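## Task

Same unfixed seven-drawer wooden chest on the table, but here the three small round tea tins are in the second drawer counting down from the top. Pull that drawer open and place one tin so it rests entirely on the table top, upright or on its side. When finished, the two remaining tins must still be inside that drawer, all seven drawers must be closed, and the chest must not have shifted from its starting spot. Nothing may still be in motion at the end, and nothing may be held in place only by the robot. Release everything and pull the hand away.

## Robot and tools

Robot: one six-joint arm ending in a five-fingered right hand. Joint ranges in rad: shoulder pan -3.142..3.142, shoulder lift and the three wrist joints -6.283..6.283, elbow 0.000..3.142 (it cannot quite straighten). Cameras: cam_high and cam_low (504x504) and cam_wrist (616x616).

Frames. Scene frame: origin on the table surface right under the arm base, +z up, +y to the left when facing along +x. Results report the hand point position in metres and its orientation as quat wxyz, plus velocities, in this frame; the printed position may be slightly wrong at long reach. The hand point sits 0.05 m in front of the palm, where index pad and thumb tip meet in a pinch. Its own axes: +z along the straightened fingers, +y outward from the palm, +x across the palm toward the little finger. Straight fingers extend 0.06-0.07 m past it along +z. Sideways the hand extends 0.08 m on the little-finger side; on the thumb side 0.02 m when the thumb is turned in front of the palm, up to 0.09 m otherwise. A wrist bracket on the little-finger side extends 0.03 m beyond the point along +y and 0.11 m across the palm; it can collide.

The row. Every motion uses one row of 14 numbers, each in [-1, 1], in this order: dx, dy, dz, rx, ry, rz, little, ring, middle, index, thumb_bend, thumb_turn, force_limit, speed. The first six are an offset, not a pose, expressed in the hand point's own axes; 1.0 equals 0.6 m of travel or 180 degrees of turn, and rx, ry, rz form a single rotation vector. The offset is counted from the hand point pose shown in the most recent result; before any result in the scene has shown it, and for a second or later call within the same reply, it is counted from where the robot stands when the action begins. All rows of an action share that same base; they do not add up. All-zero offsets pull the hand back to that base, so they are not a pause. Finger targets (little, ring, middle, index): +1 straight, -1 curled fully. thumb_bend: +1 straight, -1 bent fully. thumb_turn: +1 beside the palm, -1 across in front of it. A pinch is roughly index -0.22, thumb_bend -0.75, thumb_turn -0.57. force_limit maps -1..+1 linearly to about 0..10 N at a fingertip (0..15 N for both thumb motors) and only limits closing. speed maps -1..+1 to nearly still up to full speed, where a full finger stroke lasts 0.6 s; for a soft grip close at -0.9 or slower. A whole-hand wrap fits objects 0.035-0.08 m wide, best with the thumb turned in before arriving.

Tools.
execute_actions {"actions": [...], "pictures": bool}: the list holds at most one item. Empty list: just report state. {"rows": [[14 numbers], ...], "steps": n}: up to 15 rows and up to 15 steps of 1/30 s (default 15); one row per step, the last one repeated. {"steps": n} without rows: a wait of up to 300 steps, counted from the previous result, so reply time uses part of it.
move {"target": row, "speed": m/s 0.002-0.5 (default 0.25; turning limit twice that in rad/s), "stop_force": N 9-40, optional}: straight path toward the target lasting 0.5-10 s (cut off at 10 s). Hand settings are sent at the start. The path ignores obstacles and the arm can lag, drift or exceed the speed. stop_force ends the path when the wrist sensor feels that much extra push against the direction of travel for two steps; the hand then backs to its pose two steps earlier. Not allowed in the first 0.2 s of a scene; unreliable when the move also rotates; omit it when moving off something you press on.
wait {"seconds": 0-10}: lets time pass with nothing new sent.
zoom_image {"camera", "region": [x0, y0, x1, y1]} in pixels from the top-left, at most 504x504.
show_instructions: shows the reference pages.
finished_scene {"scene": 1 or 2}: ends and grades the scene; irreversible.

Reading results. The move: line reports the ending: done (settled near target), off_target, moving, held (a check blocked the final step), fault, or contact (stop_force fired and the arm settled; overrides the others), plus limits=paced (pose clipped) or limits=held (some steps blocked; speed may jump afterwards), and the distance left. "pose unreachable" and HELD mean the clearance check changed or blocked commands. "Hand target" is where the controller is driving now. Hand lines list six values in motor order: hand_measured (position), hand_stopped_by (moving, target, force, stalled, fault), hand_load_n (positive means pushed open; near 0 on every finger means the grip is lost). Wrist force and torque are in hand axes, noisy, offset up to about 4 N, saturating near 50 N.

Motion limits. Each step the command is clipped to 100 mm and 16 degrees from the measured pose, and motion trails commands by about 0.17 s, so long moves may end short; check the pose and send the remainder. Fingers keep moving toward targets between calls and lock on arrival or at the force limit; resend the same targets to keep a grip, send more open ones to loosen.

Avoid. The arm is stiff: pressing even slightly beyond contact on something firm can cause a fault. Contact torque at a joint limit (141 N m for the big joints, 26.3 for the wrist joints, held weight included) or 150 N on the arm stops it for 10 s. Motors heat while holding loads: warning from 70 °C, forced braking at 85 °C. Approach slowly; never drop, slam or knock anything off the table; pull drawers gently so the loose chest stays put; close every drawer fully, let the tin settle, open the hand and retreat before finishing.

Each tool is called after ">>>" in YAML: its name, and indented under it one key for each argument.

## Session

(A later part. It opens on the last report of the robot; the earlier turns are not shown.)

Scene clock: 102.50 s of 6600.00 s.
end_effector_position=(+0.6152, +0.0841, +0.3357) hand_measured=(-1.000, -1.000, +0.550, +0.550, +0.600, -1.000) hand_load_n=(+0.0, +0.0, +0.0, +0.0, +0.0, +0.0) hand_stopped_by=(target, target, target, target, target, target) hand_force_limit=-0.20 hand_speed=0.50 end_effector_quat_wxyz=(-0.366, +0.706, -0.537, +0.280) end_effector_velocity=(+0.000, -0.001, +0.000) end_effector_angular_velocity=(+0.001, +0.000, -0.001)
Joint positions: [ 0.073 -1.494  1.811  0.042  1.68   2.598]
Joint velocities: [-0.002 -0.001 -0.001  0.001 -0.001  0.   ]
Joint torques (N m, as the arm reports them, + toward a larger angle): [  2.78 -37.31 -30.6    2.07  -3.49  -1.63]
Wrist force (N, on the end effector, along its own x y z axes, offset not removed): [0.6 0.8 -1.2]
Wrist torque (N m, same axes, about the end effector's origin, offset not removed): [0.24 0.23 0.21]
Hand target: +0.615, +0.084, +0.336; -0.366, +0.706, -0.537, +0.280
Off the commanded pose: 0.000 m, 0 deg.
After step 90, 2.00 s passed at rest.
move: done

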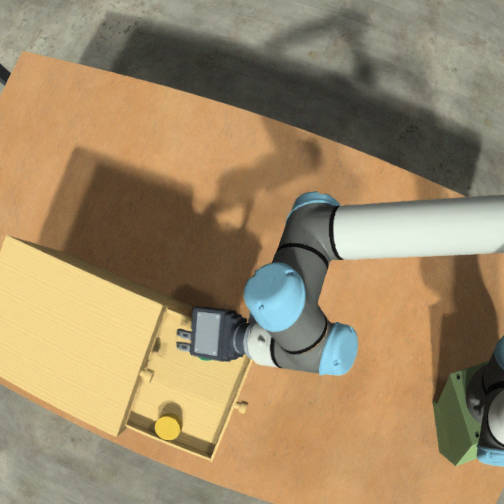

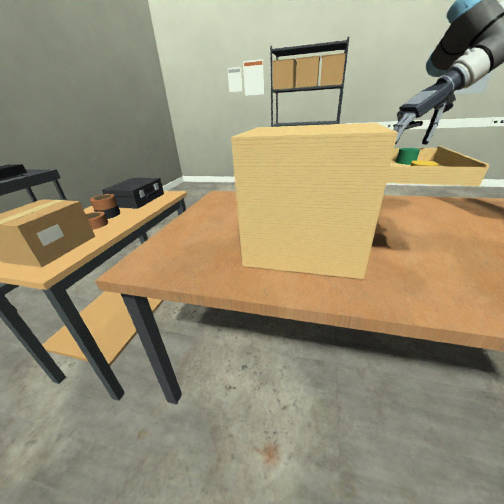

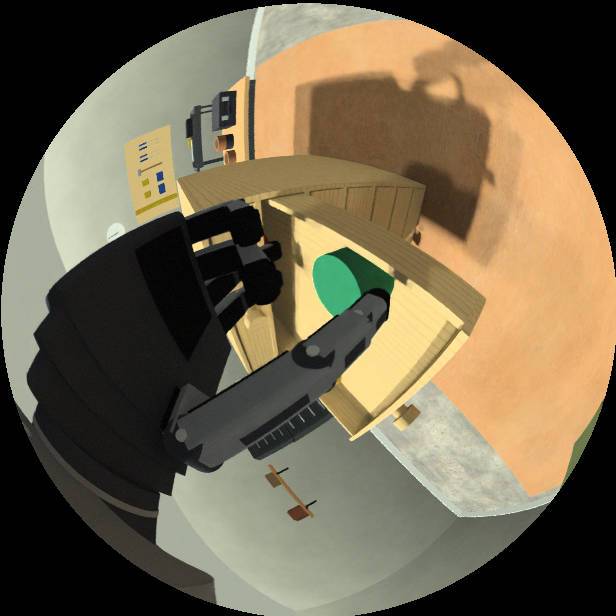

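>>> move:
  target: [0,0.0273,0.0191,0,0,0,-1,-1,0.55,0.55,0.6,-1,-0.2,0.5]
  speed: 0.02
  stop_force: 10

>>> zoom_image:
  camera: "cam_low"
  region: [370,100,474,204]

>>> zoom_image:
  camera: "cam_wrist"
  region: [220,150,460,390]

Scene clock: 106.37 s of 6600.00 s.
end_effector_position=(+0.6152, +0.0841, +0.3160) hand_measured=(-1.000, -1.000, +0.550, +0.550, +0.600, -1.000) hand_load_n=(+0.0, +0.0, +0.0, +0.0, +0.0, +1.0) hand_stopped_by=(target, target, target, target, target, target) hand_force_limit=-0.20 hand_speed=0.50 end_effector_quat_wxyz=(-0.366, +0.706, -0.537, +0.280) end_effector_velocity=(+0.000, +0.000, -0.002) end_effector_angular_velocity=(+0.000, -0.001, -0.000)
Joint positions: [ 0.048 -1.477  1.837 -0.002  1.656  2.589]
Joint velocities: [-0.002  0.002  0.002 -0.006 -0.003 -0.001]
Joint torques (N m, as the arm reports them, + toward a larger angle): [  2.88 -16.53   0.49  -2.03  -3.47  -1.78]
Wrist force (N, on the end effector, along its own x y z axes, offset not removed): [0.1 0.8 1.3]
Wrist torque (N m, same axes, about the end effector's origin, offset not removed): [0.13 0.13 0.43]
Hand target: +0.615, +0.084, +0.316; -0.366, +0.706, -0.537, +0.280
Off the commanded pose: 0.000 m, 0 deg.
move: done

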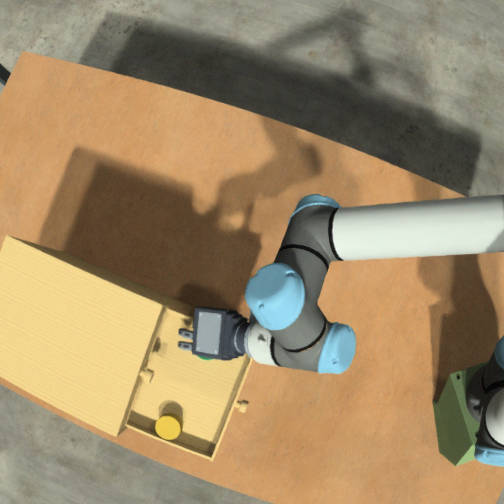

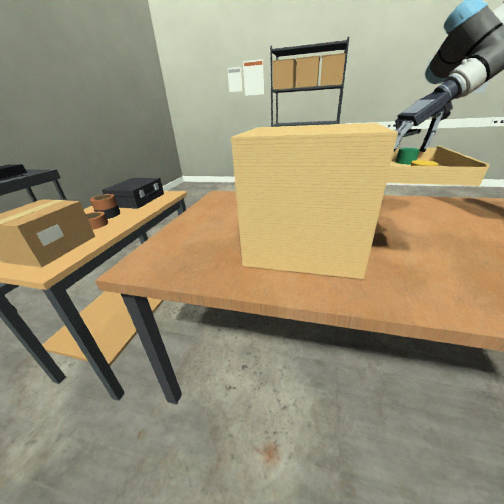

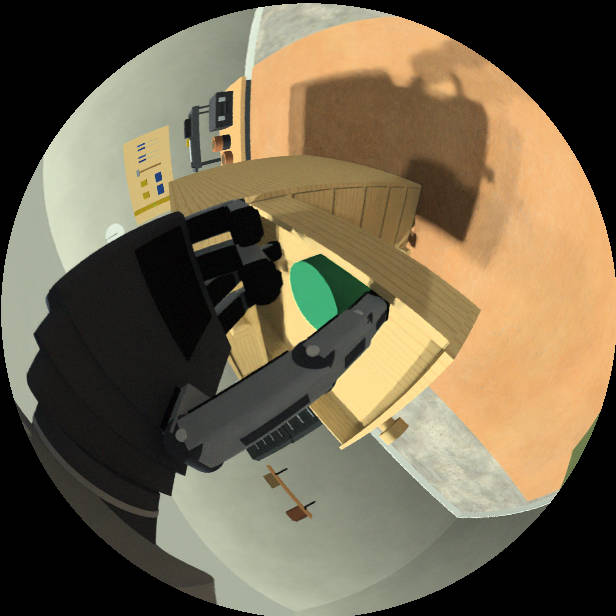

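Region (370, 100, 474, 204) of cam_low's 504x504 image, scaled by 4.846, with more detail than that image has.

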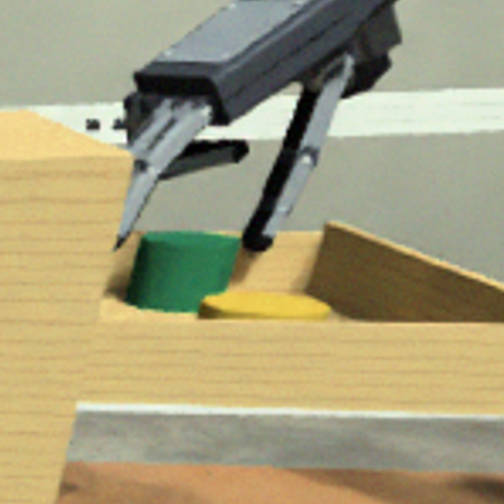

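Region (220, 150, 460, 390) of cam_wrist's 616x616 image, scaled by 2.100, with more detail than that image has.

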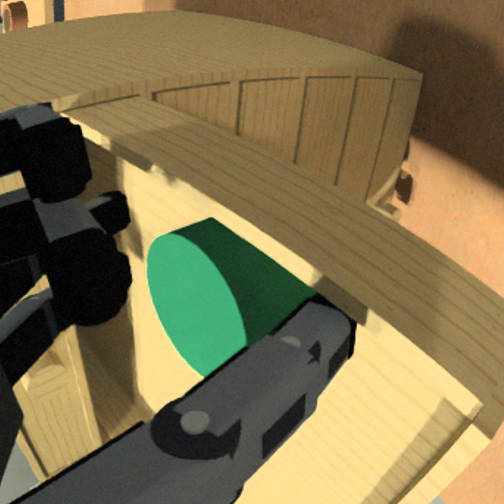

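>>> move:
  target: [-0.02,0,0,0,0,0,-1,-1,0.55,0.55,0.6,-1,-0.2,0.5]
  speed: 0.03

>>> move:
  target: [0,0.0164,0.0115,0,0,0,-1,-1,0.5,0.5,0.6,-1,-0.2,0.5]
  speed: 0.02
  stop_force: 10

>>> zoom_image:
  camera: "cam_low"
  region: [370,100,474,204]

>>> zoom_image:
  camera: "cam_wrist"
  region: [220,150,460,390]

Scene clock: 109.40 s of 6600.00 s.
end_effector_position=(+0.6121, +0.0954, +0.3160) hand_measured=(-1.000, -1.000, +0.550, +0.550, +0.600, -1.000) hand_load_n=(+0.0, +0.0, +0.0, +0.0, +0.0, +0.0) hand_stopped_by=(target, target, target, target, target, target) hand_force_limit=-0.20 hand_speed=0.50 end_effector_quat_wxyz=(-0.366, +0.706, -0.537, +0.280) end_effector_velocity=(+0.000, +0.002, +0.001) end_effector_angular_velocity=(-0.000, -0.001, -0.001)
Joint positions: [ 0.074 -1.466  1.842 -0.016  1.681  2.598]
Joint velocities: [ 0.005  0.002 -0.001 -0.002  0.005  0.002]
Joint torques (N m, as the arm reports them, + toward a larger angle): [ 29.54 -16.59  -0.13  -1.82   2.12   1.71]
Wrist force (N, on the end effector, along its own x y z axes, offset not removed): [0.4 0.1 1.3]
Wrist torque (N m, same axes, about the end effector's origin, offset not removed): [-0.11 0.01 0.26]
Hand target: +0.612, +0.096, +0.316; -0.366, +0.706, -0.537, +0.280
Off the commanded pose: 0.000 m, 0 deg.
move: done

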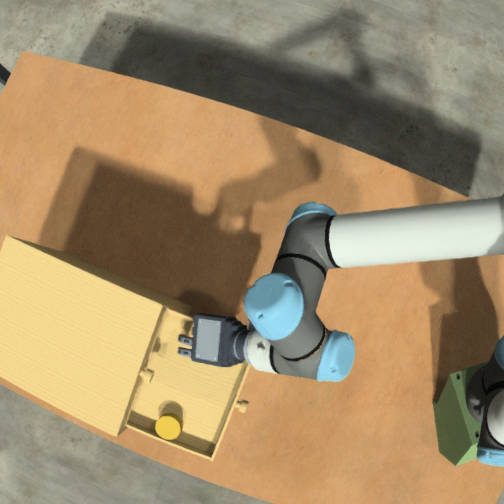

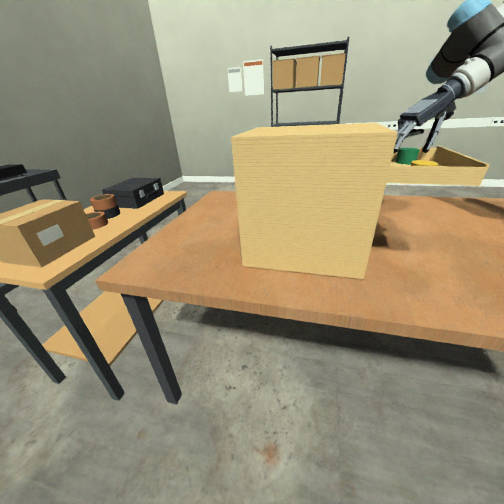

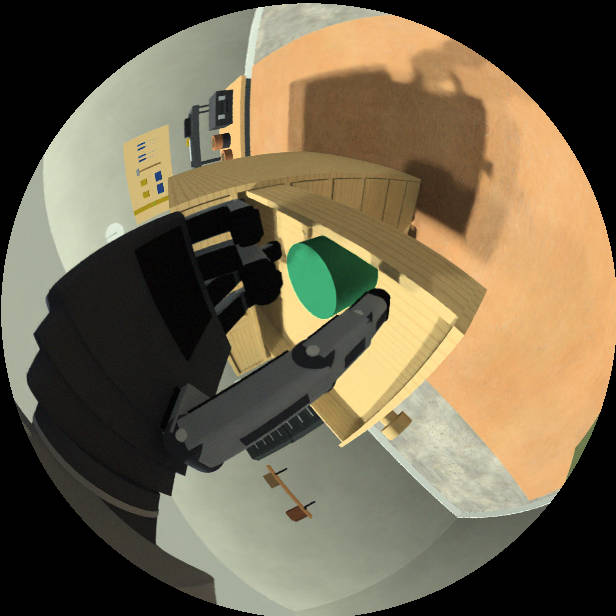

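Scene clock: 110.30 s of 6600.00 s.
end_effector_position=(+0.6121, +0.0954, +0.3042) hand_measured=(-1.000, -1.000, +0.500, +0.500, +0.600, -1.000) hand_load_n=(+0.0, +0.0, +0.0, +0.0, +0.0, +0.0) hand_stopped_by=(target, target, target, target, target, target) hand_force_limit=-0.20 hand_speed=0.50 end_effector_quat_wxyz=(-0.366, +0.706, -0.537, +0.280) end_effector_velocity=(-0.000, +0.000, -0.002) end_effector_angular_velocity=(+0.000, -0.000, +0.000)
Joint positions: [ 0.059 -1.455  1.856 -0.043  1.667  2.593]
Joint velocities: [-0.003  0.002  0.004 -0.006 -0.003 -0.001]
Joint torques (N m, as the arm reports them, + toward a larger angle): [  1.92 -17.37  -1.24  -1.88  -3.31  -1.88]
Wrist force (N, on the end effector, along its own x y z axes, offset not removed): [-0.5 1.7 -0.8]
Wrist torque (N m, same axes, about the end effector's origin, offset not removed): [0.42 0.31 0.32]
Hand target: +0.612, +0.095, +0.304; -0.366, +0.706, -0.537, +0.280
Off the commanded pose: 0.000 m, 0 deg.
move: done

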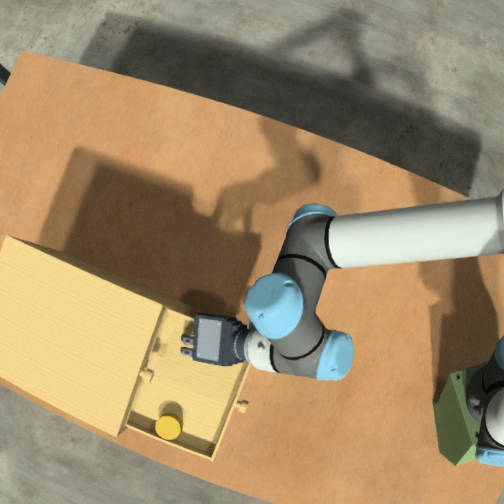

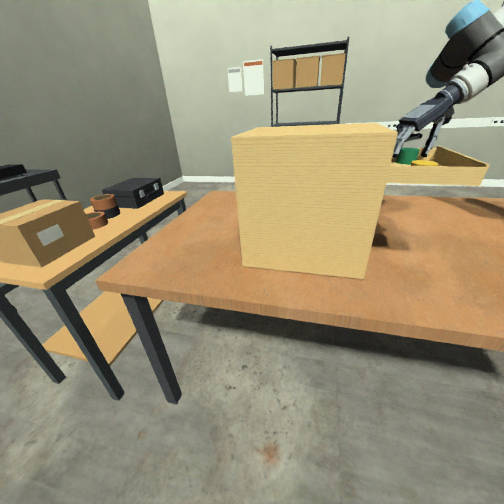

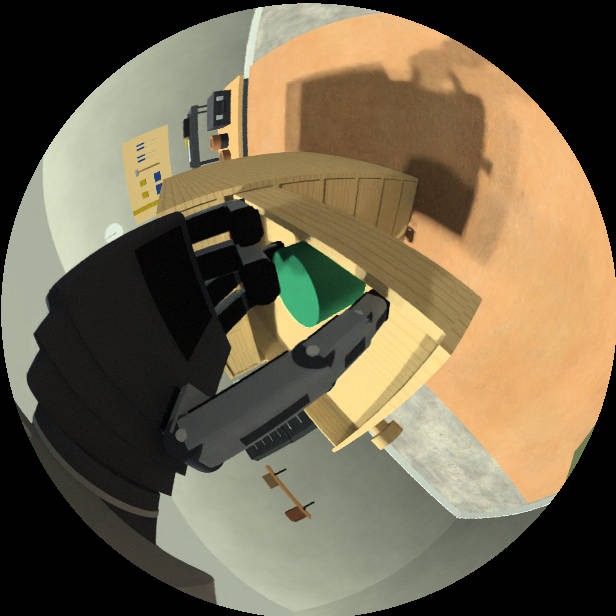

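Region (370, 100, 474, 204) of cam_low's 504x504 image, scaled by 4.846, with more detail than that image has.

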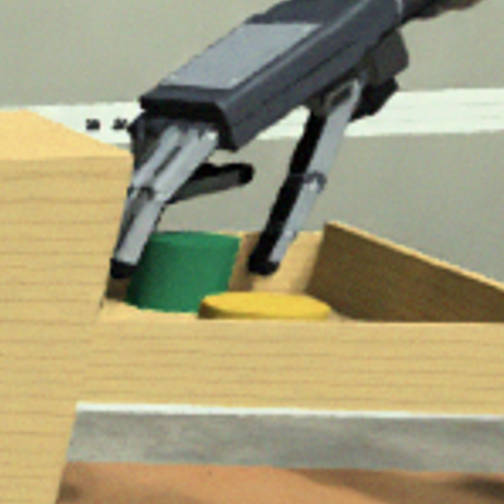

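Region (220, 150, 460, 390) of cam_wrist's 616x616 image, scaled by 2.100, with more detail than that image has.

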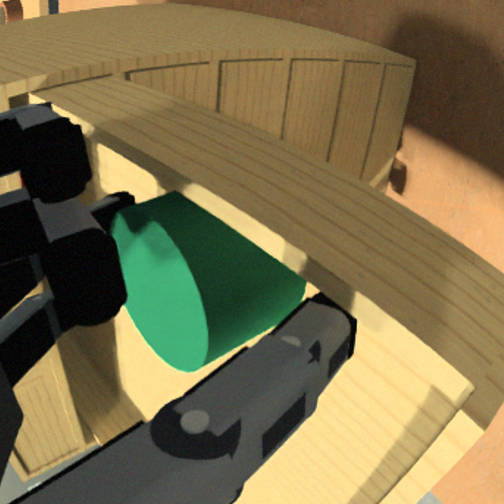

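>>> execute_actions:
  actions:
    - {"rows":[[0,0.0055,0.0038,0,0,0,-1,-1,0.5,0.5,0.25,-1,-0.2,0]],"steps":12}
  pictures: false

>>> move:
  target: [0,0,0,0,0,0,-1,-1,-0.1,-0.1,0.1,-1,0.0,-0.6]
  speed: 0.02

>>> zoom_image:
  camera: "cam_low"
  region: [370,100,474,204]

>>> zoom_image:
  camera: "cam_wrist"
  region: [220,150,460,390]

Scene clock: 112.53 s of 6600.00 s.
end_effector_position=(+0.6121, +0.0953, +0.3004) hand_measured=(-1.000, -1.000, +0.500, +0.500, +0.288, -1.000) hand_load_n=(+0.0, +0.0, +0.0, +0.0, +0.0, +0.0) hand_stopped_by=(target, target, target, target, moving, target) hand_force_limit=-0.20 hand_speed=0.00 end_effector_quat_wxyz=(-0.366, +0.706, -0.537, +0.280) end_effector_velocity=(-0.000, +0.000, -0.002) end_effector_angular_velocity=(-0.000, +0.000, +0.001)
Joint positions: [ 0.054 -1.451  1.861 -0.051  1.663  2.591]
Joint velocities: [-0.001  0.001  0.003 -0.003 -0.002 -0.001]
Joint torques (N m, as the arm reports them, + toward a larger angle): [  3.69 -16.05   1.1   -1.74  -3.22  -1.65]
Wrist force (N, on the end effector, along its own x y z axes, offset not removed): [0.8 3.5 -3.2]
Wrist torque (N m, same axes, about the end effector's origin, offset not removed): [0.69 0.26 0.32]
Hand target: +0.612, +0.095, +0.300; -0.366, +0.706, -0.537, +0.280
Off the commanded pose: 0.000 m, 0 deg.
Steps of this call (steps 1 to 55: nothing new was sent; steps 56 to 67: all 12 steps of this action). Readings (end_effector_position | what the end effector reports):
56: (+0.6121, +0.0954, +0.3038) | hand_measured=(-1.000, -1.000, +0.500, +0.500, +0.600, -1.000) hand_load_n=(+0.0, +0.0, +0.0, +0.0, +0.0, +0.0) hand_stopped_by=(target, target, target, target, moving, target) hand_force_limit=-0.20 hand_speed=0.00
57: (+0.6121, +0.0954, +0.3033) | hand_measured=(-1.000, -1.000, +0.500, +0.500, +0.600, -1.000) hand_load_n=(+0.0, +0.0, +0.0, +0.0, +0.0, +0.0) hand_stopped_by=(target, target, target, target, moving, target) hand_force_limit=-0.20 hand_speed=0.00
59: (+0.6121, +0.0953, +0.3020) | hand_measured=(-1.000, -1.000, +0.500, +0.500, +0.568, -1.000) hand_load_n=(+0.0, +0.0, +0.0, +0.0, +0.0, +0.0) hand_stopped_by=(target, target, target, target, moving, target) hand_force_limit=-0.20 hand_speed=0.00
63: (+0.6121, +0.0953, +0.3007) | hand_measured=(-1.000, -1.000, +0.500, +0.500, +0.428, -1.000) hand_load_n=(+0.0, +0.0, +0.0, +0.0, +0.0, +0.0) hand_stopped_by=(target, target, target, target, moving, target) hand_force_limit=-0.20 hand_speed=0.00
67: the state above

Scene clock: 113.47 s of 6600.00 s.
end_effector_position=(+0.6121, +0.0953, +0.3002) hand_measured=(-1.000, -1.000, +0.238, +0.216, +0.108, -1.000) hand_load_n=(+0.0, +0.0, +3.0, +7.5, +6.5, +0.0) hand_stopped_by=(target, target, force, force, target, target) hand_force_limit=0.00 hand_speed=-0.60 end_effector_quat_wxyz=(-0.366, +0.706, -0.537, +0.280) end_effector_velocity=(+0.001, -0.000, +0.000) end_effector_angular_velocity=(+0.000, -0.001, -0.002)
Joint positions: [ 0.054 -1.451  1.861 -0.052  1.662  2.591]
Joint velocities: [-0.001 -0.    -0.001 -0.001  0.     0.001]
Joint torques (N m, as the arm reports them, + toward a larger angle): [  3.79 -17.81  -1.77  -0.89  -2.03  -1.42]
Wrist force (N, on the end effector, along its own x y z axes, offset not removed): [1.8 -1.6 -1.3]
Wrist torque (N m, same axes, about the end effector's origin, offset not removed): [0.20 -0.04 0.50]
Hand target: +0.612, +0.095, +0.300; -0.366, +0.706, -0.537, +0.280
Off the commanded pose: 0.000 m, 0 deg.
move: done

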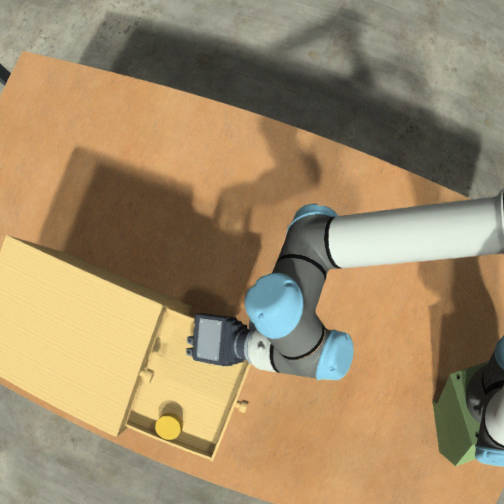

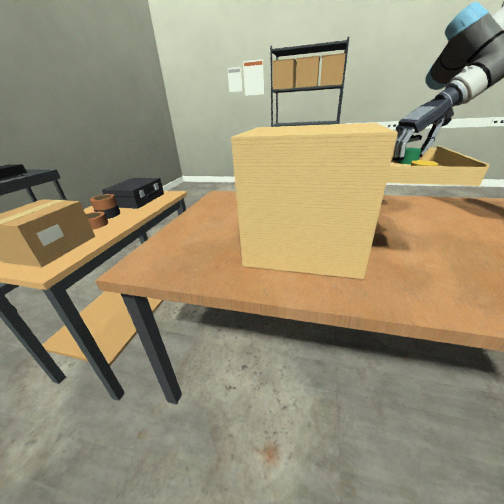

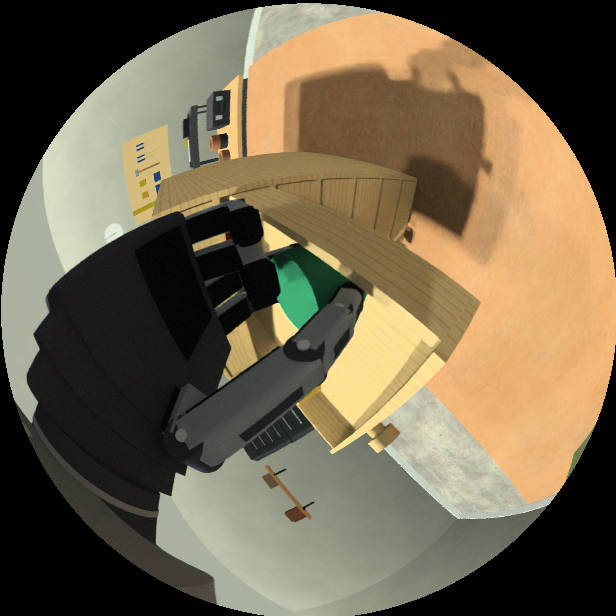

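Region (370, 100, 474, 204) of cam_low's 504x504 image, scaled by 4.846, with more detail than that image has.

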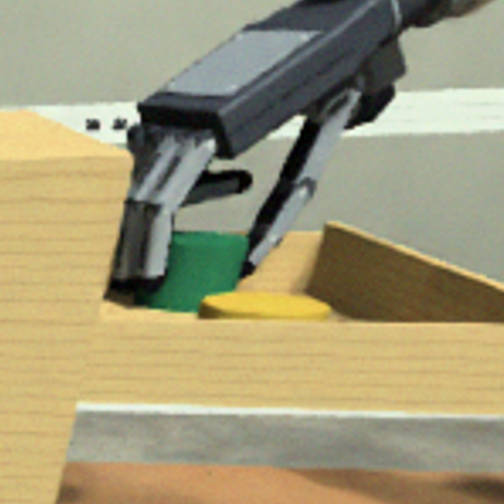

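Region (220, 150, 460, 390) of cam_wrist's 616x616 image, scaled by 2.100, with more detail than that image has.

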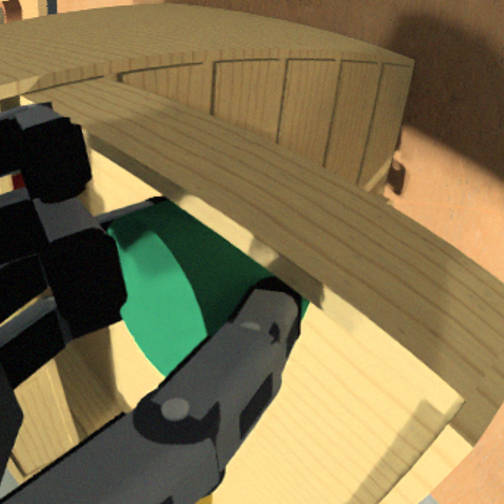

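>>> move:
  target: [-0.005,-0.0273,-0.0191,0,0,0,-1,-1,-0.1,-0.1,0.1,-1,0.0,-0.6]
  speed: 0.03

>>> zoom_image:
  camera: "cam_low"
  region: [370,100,474,204]

Scene clock: 116.03 s of 6600.00 s.
end_effector_position=(+0.6113, +0.0982, +0.3199) hand_measured=(-1.000, -1.000, +0.238, +0.216, +0.108, -1.000) hand_load_n=(+0.0, +0.0, +2.5, +6.5, +8.0, +0.0) hand_stopped_by=(target, target, force, force, target, target) hand_force_limit=0.00 hand_speed=-0.60 end_effector_quat_wxyz=(-0.366, +0.706, -0.537, +0.280) end_effector_velocity=(-0.000, +0.000, +0.002) end_effector_angular_velocity=(+0.000, +0.001, -0.000)
Joint positions: [ 0.086 -1.467  1.838 -0.011  1.692  2.603]
Joint velocities: [ 0.004 -0.002 -0.004  0.006  0.004  0.002]
Joint torques (N m, as the arm reports them, + toward a larger angle): [ 26.95 -38.39 -29.66   2.04   1.94   1.54]
Wrist force (N, on the end effector, along its own x y z axes, offset not removed): [2.4 0.0 -1.9]
Wrist torque (N m, same axes, about the end effector's origin, offset not removed): [0.08 0.07 0.38]
Hand target: +0.611, +0.098, +0.320; -0.366, +0.706, -0.537, +0.280
Off the commanded pose: 0.000 m, 0 deg.
move: done

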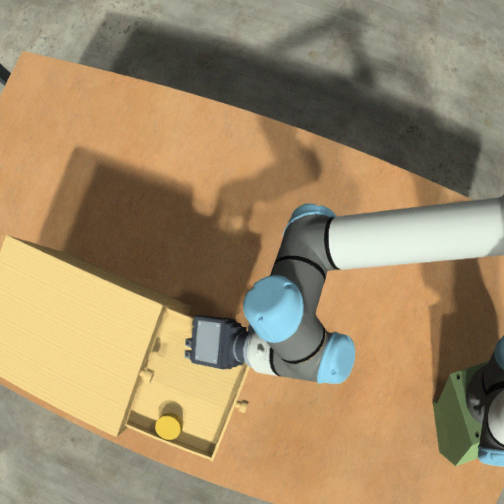

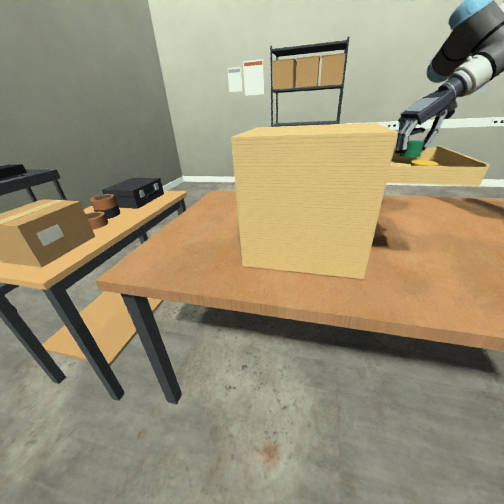

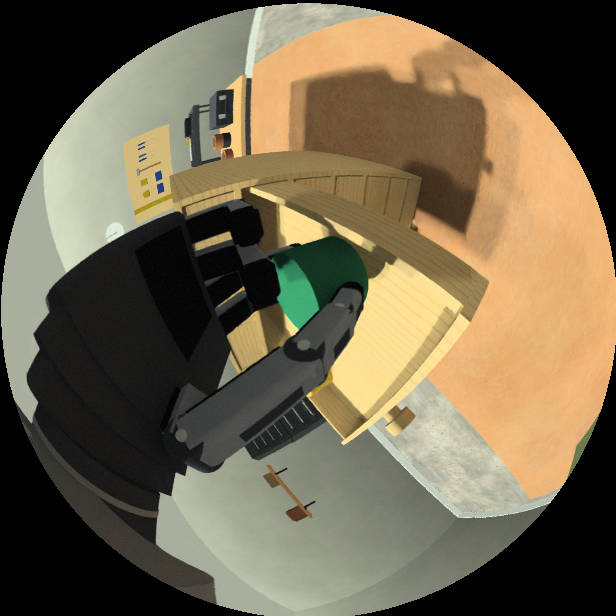

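Region (370, 100, 474, 204) of cam_low's 504x504 image, scaled by 4.846, with more detail than that image has.

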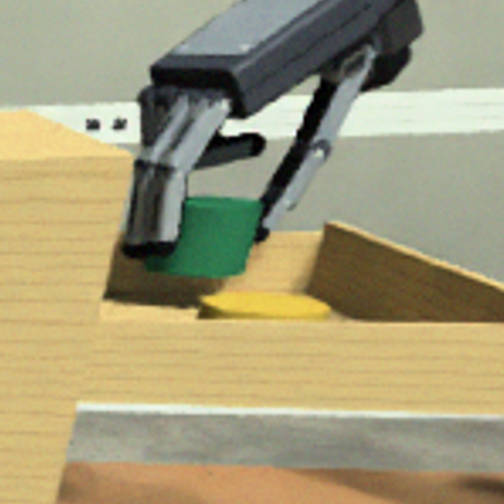

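>>> move:
  target: [-0.004,-0.052,-0.056,0,0,0,-1,-1,-0.1,-0.1,0.1,-1,0.0,-0.6]
  speed: 0.08

>>> move:
  target: [0.228,0.065,-0.0925,0,0,0,-1,-1,-0.1,-0.1,0.1,-1,0.0,-0.6]
  speed: 0.15

Scene clock: 121.67 s of 6600.00 s.
end_effector_position=(+0.6015, +0.0981, +0.3644) hand_measured=(-1.000, -1.000, +0.238, +0.216, +0.108, -1.000) hand_load_n=(+0.0, +0.0, +2.5, +6.5, +8.0, +0.0) hand_stopped_by=(target, target, force, force, target, target) hand_force_limit=0.00 hand_speed=-0.60 end_effector_quat_wxyz=(-0.366, +0.706, -0.537, +0.280) end_effector_velocity=(-0.001, +0.001, +0.002) end_effector_angular_velocity=(+0.000, +0.001, +0.001)
Joint positions: [ 0.147 -1.519  1.802  0.08   1.749  2.624]
Joint velocities: [ 0.005 -0.002 -0.002  0.006  0.004  0.002]
Joint torques (N m, as the arm reports them, + toward a larger angle): [ 28.03 -35.01 -31.48   1.87   2.17   1.65]
Wrist force (N, on the end effector, along its own x y z axes, offset not removed): [1.4 1.4 2.1]
Wrist torque (N m, same axes, about the end effector's origin, offset not removed): [0.25 0.05 0.37]
Hand target: +0.601, +0.098, +0.365; -0.366, +0.706, -0.537, +0.280
Off the commanded pose: 0.000 m, 0 deg.
After step 90, 1.60 s passed at rest.
move: done

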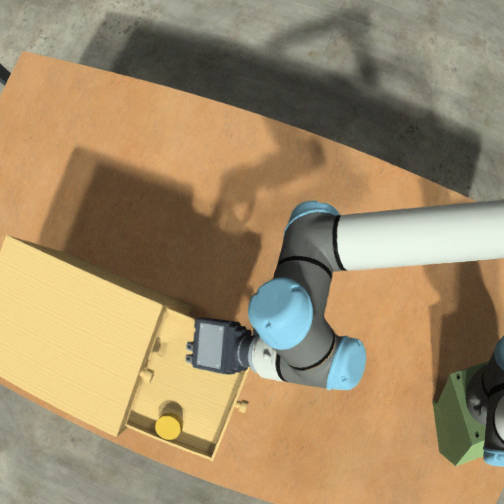

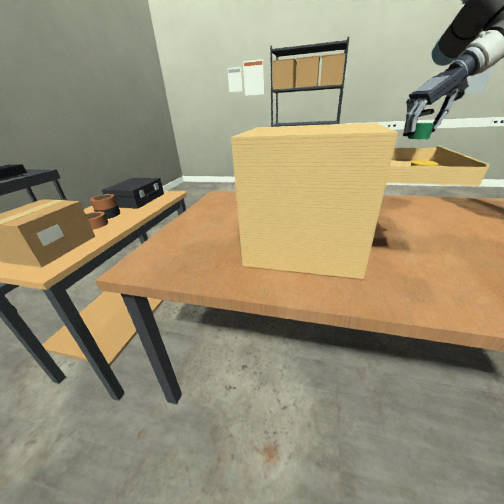

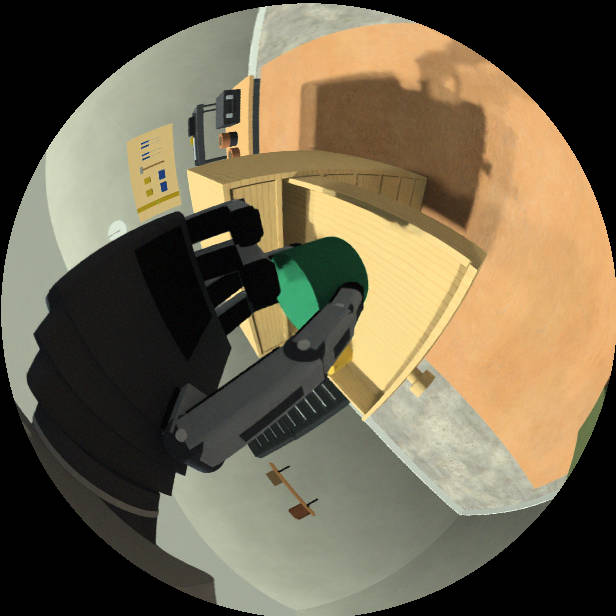

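Scene clock: 123.27 s of 6600.00 s.
end_effector_position=(+0.5723, -0.0513, +0.3648) hand_measured=(-1.000, -1.000, +0.238, +0.216, +0.108, -1.000) hand_load_n=(+0.0, +0.0, +2.5, +6.5, +8.0, +0.0) hand_stopped_by=(target, target, force, force, target, target) hand_force_limit=0.00 hand_speed=-0.60 end_effector_quat_wxyz=(-0.366, +0.706, -0.537, +0.280) end_effector_velocity=(-0.001, -0.002, -0.000) end_effector_angular_velocity=(+0.003, -0.000, +0.002)
Joint positions: [-0.286 -1.77   1.878  0.259  1.344  2.471]
Joint velocities: [-0.009 -0.003  0.001  0.004 -0.011 -0.003]
Joint torques (N m, as the arm reports them, + toward a larger angle): [ -2.86 -35.75  -1.66   2.55  -3.74  -1.54]
Wrist force (N, on the end effector, along its own x y z axes, offset not removed): [0.3 3.6 0.1]
Wrist torque (N m, same axes, about the end effector's origin, offset not removed): [0.49 0.18 0.43]
Hand target: +0.572, -0.052, +0.365; -0.366, +0.706, -0.537, +0.280
Off the commanded pose: 0.000 m, 0 deg.
move: done

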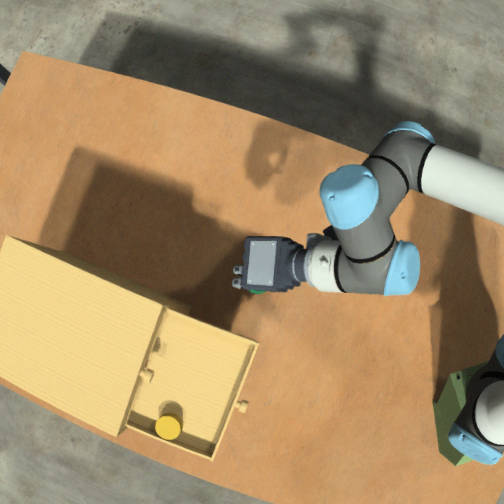

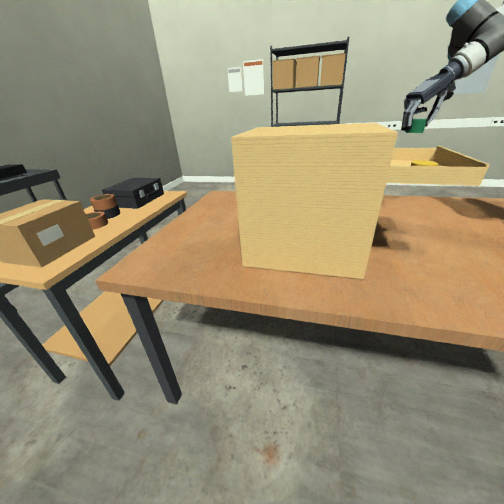

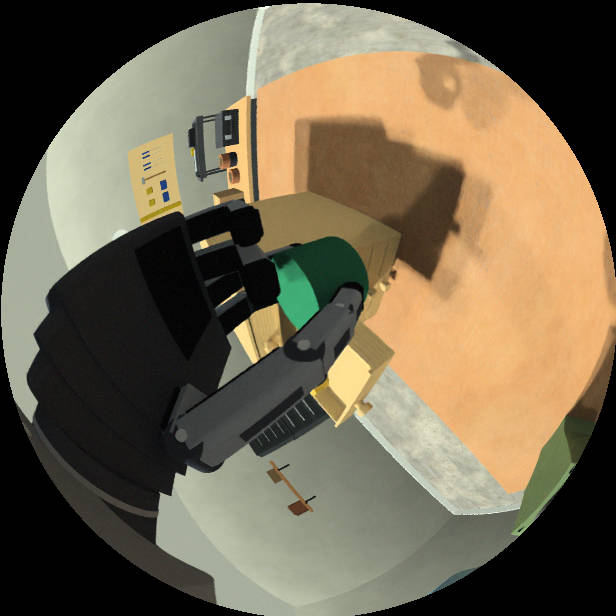

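>>> move:
  target: [0.217,0.399,0.331,0,0,0,-1,-1,-0.1,-0.1,0.1,-1,0.0,-0.6]
  speed: 0.15

Scene clock: 127.53 s of 6600.00 s.
end_effector_position=(+0.6311, -0.1711, +0.0554) hand_measured=(-1.000, -1.000, +0.238, +0.216, +0.108, -1.000) hand_load_n=(+0.0, +0.0, +2.5, +6.5, +8.0, +0.0) hand_stopped_by=(target, target, force, force, target, target) hand_force_limit=0.00 hand_speed=-0.60 end_effector_quat_wxyz=(-0.366, +0.706, -0.537, +0.280) end_effector_velocity=(+0.001, -0.000, -0.001) end_effector_angular_velocity=(+0.000, -0.001, +0.001)
Joint positions: [-0.715 -1.178  1.744 -0.122  0.949  2.287]
Joint velocities: [ 0.001  0.005 -0.005 -0.001 -0.001 -0.   ]
Joint torques (N m, as the arm reports them, + toward a larger angle): [  1.01 -29.31 -24.48  -0.72  -3.83  -1.63]
Wrist force (N, on the end effector, along its own x y z axes, offset not removed): [2.3 2.3 -0.5]
Wrist torque (N m, same axes, about the end effector's origin, offset not removed): [0.42 -0.13 0.52]
Hand target: +0.631, -0.171, +0.055; -0.366, +0.706, -0.537, +0.280
Off the commanded pose: 0.000 m, 0 deg.
move: done

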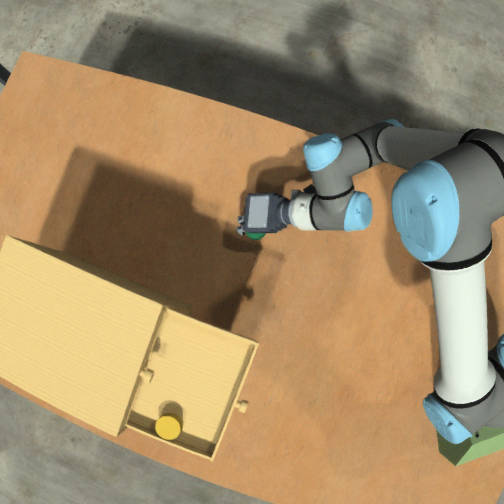

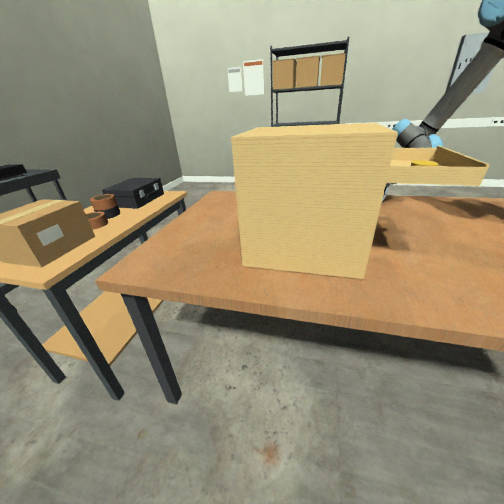

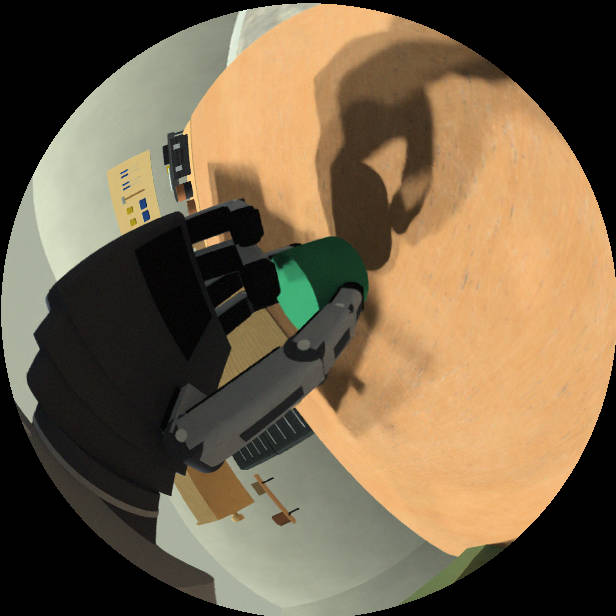

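>>> move:
  target: [0,0.0177,0.0124,0,0,0,-1,-1,-0.1,-0.1,0.1,-1,0.0,-0.6]
  speed: 0.02

>>> move:
  target: [0,0.0273,0.0191,0,0,0,-1,-1,-0.1,-0.1,0.1,-1,0.0,-0.6]
  speed: 0.005
  stop_force: 9

Scene clock: 130.33 s of 6600.00 s.
end_effector_position=(+0.6311, -0.1711, +0.0427) hand_measured=(-1.000, -1.000, +0.238, +0.216, +0.108, -1.000) hand_load_n=(+0.0, +0.0, +2.5, +6.5, +8.0, +0.0) hand_stopped_by=(target, target, force, force, target, target) hand_force_limit=0.00 hand_speed=-0.60 end_effector_quat_wxyz=(-0.366, +0.706, -0.537, +0.280) end_effector_velocity=(-0.000, +0.000, -0.002) end_effector_angular_velocity=(-0.000, -0.000, +0.000)
Joint positions: [-0.719 -1.152  1.737 -0.14   0.945  2.284]
Joint velocities: [-0.001  0.005 -0.001 -0.004 -0.001 -0.001]
Joint torques (N m, as the arm reports them, + toward a larger angle): [  0.48 -30.27 -21.9   -0.59  -3.62  -1.66]
Wrist force (N, on the end effector, along its own x y z axes, offset not removed): [2.8 -1.6 1.0]
Wrist torque (N m, same axes, about the end effector's origin, offset not removed): [-0.41 -0.18 0.33]
Hand target: +0.631, -0.171, +0.042; -0.366, +0.706, -0.537, +0.280
Off the commanded pose: 0.000 m, 0 deg.
move: done

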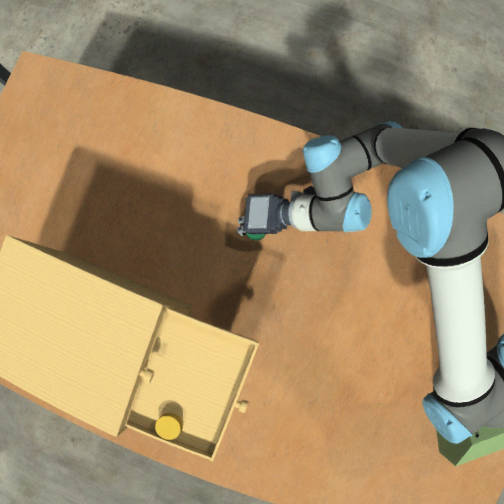

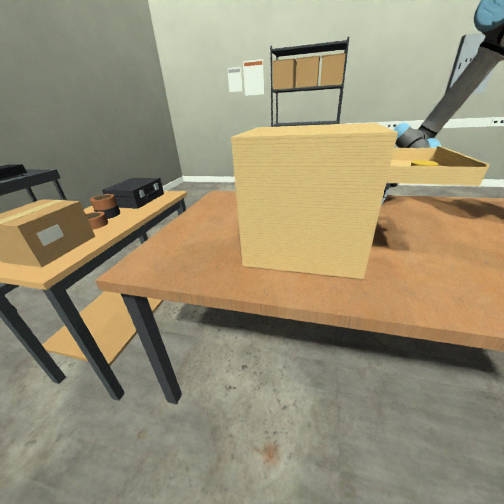

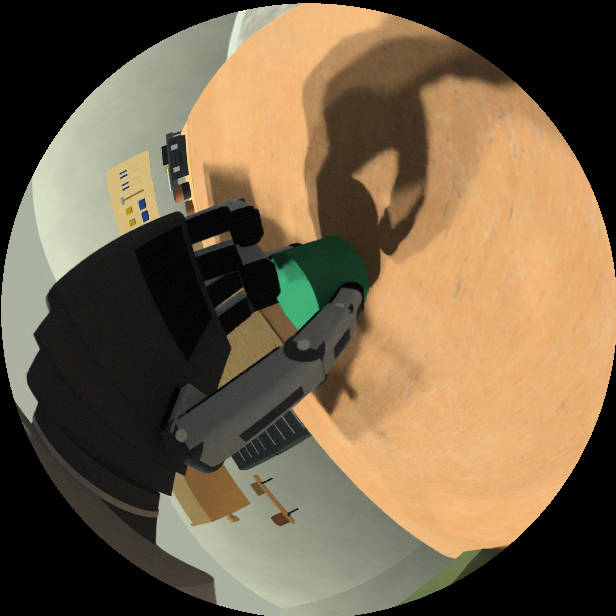

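Scene clock: 133.80 s of 6600.00 s.
end_effector_position=(+0.6311, -0.1712, +0.0272) hand_measured=(-1.000, -1.000, +0.238, +0.216, +0.108, -1.000) hand_load_n=(+0.0, +0.0, +2.5, +7.0, +6.5, +0.0) hand_stopped_by=(target, target, force, force, target, target) hand_force_limit=0.00 hand_speed=-0.60 end_effector_quat_wxyz=(-0.366, +0.706, -0.537, +0.280) end_effector_velocity=(+0.000, -0.001, +0.001) end_effector_angular_velocity=(-0.000, +0.000, -0.001)
Joint positions: [-0.725 -1.12   1.728 -0.16   0.94   2.281]
Joint velocities: [-0.001 -0.003 -0.001  0.004 -0.    -0.   ]
Joint torques (N m, as the arm reports them, + toward a larger angle): [  7.32 -50.33  -0.55   3.14  -0.39  -0.67]
Wrist force (N, on the end effector, along its own x y z axes, offset not removed): [1.4 -2.8 -1.0]
Wrist torque (N m, same axes, about the end effector's origin, offset not removed): [0.19 -0.20 0.38]
Hand target: +0.631, -0.171, +0.028; -0.366, +0.706, -0.537, +0.280
Off the commanded pose: 0.004 m, 0 deg.
move: contact

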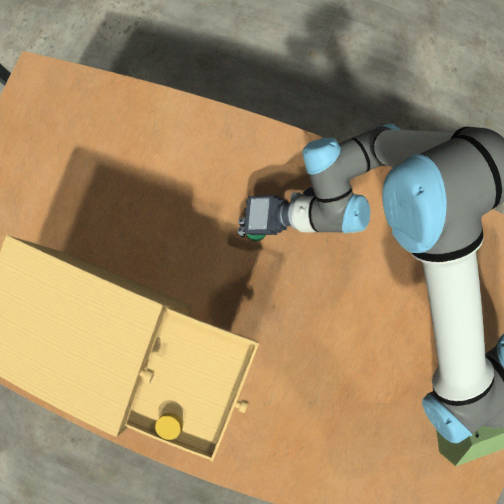

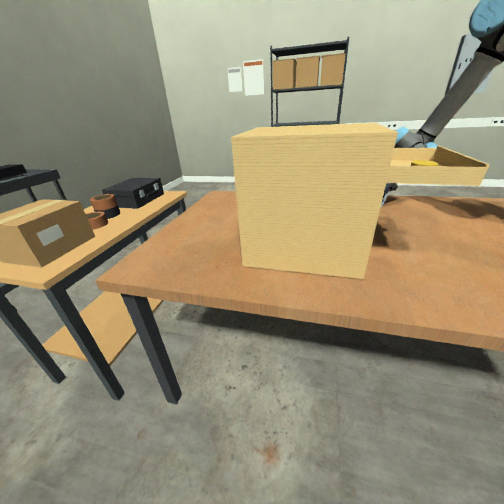

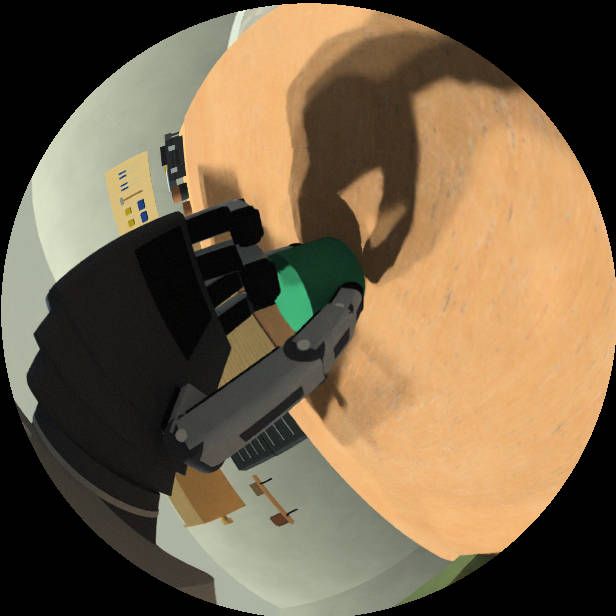

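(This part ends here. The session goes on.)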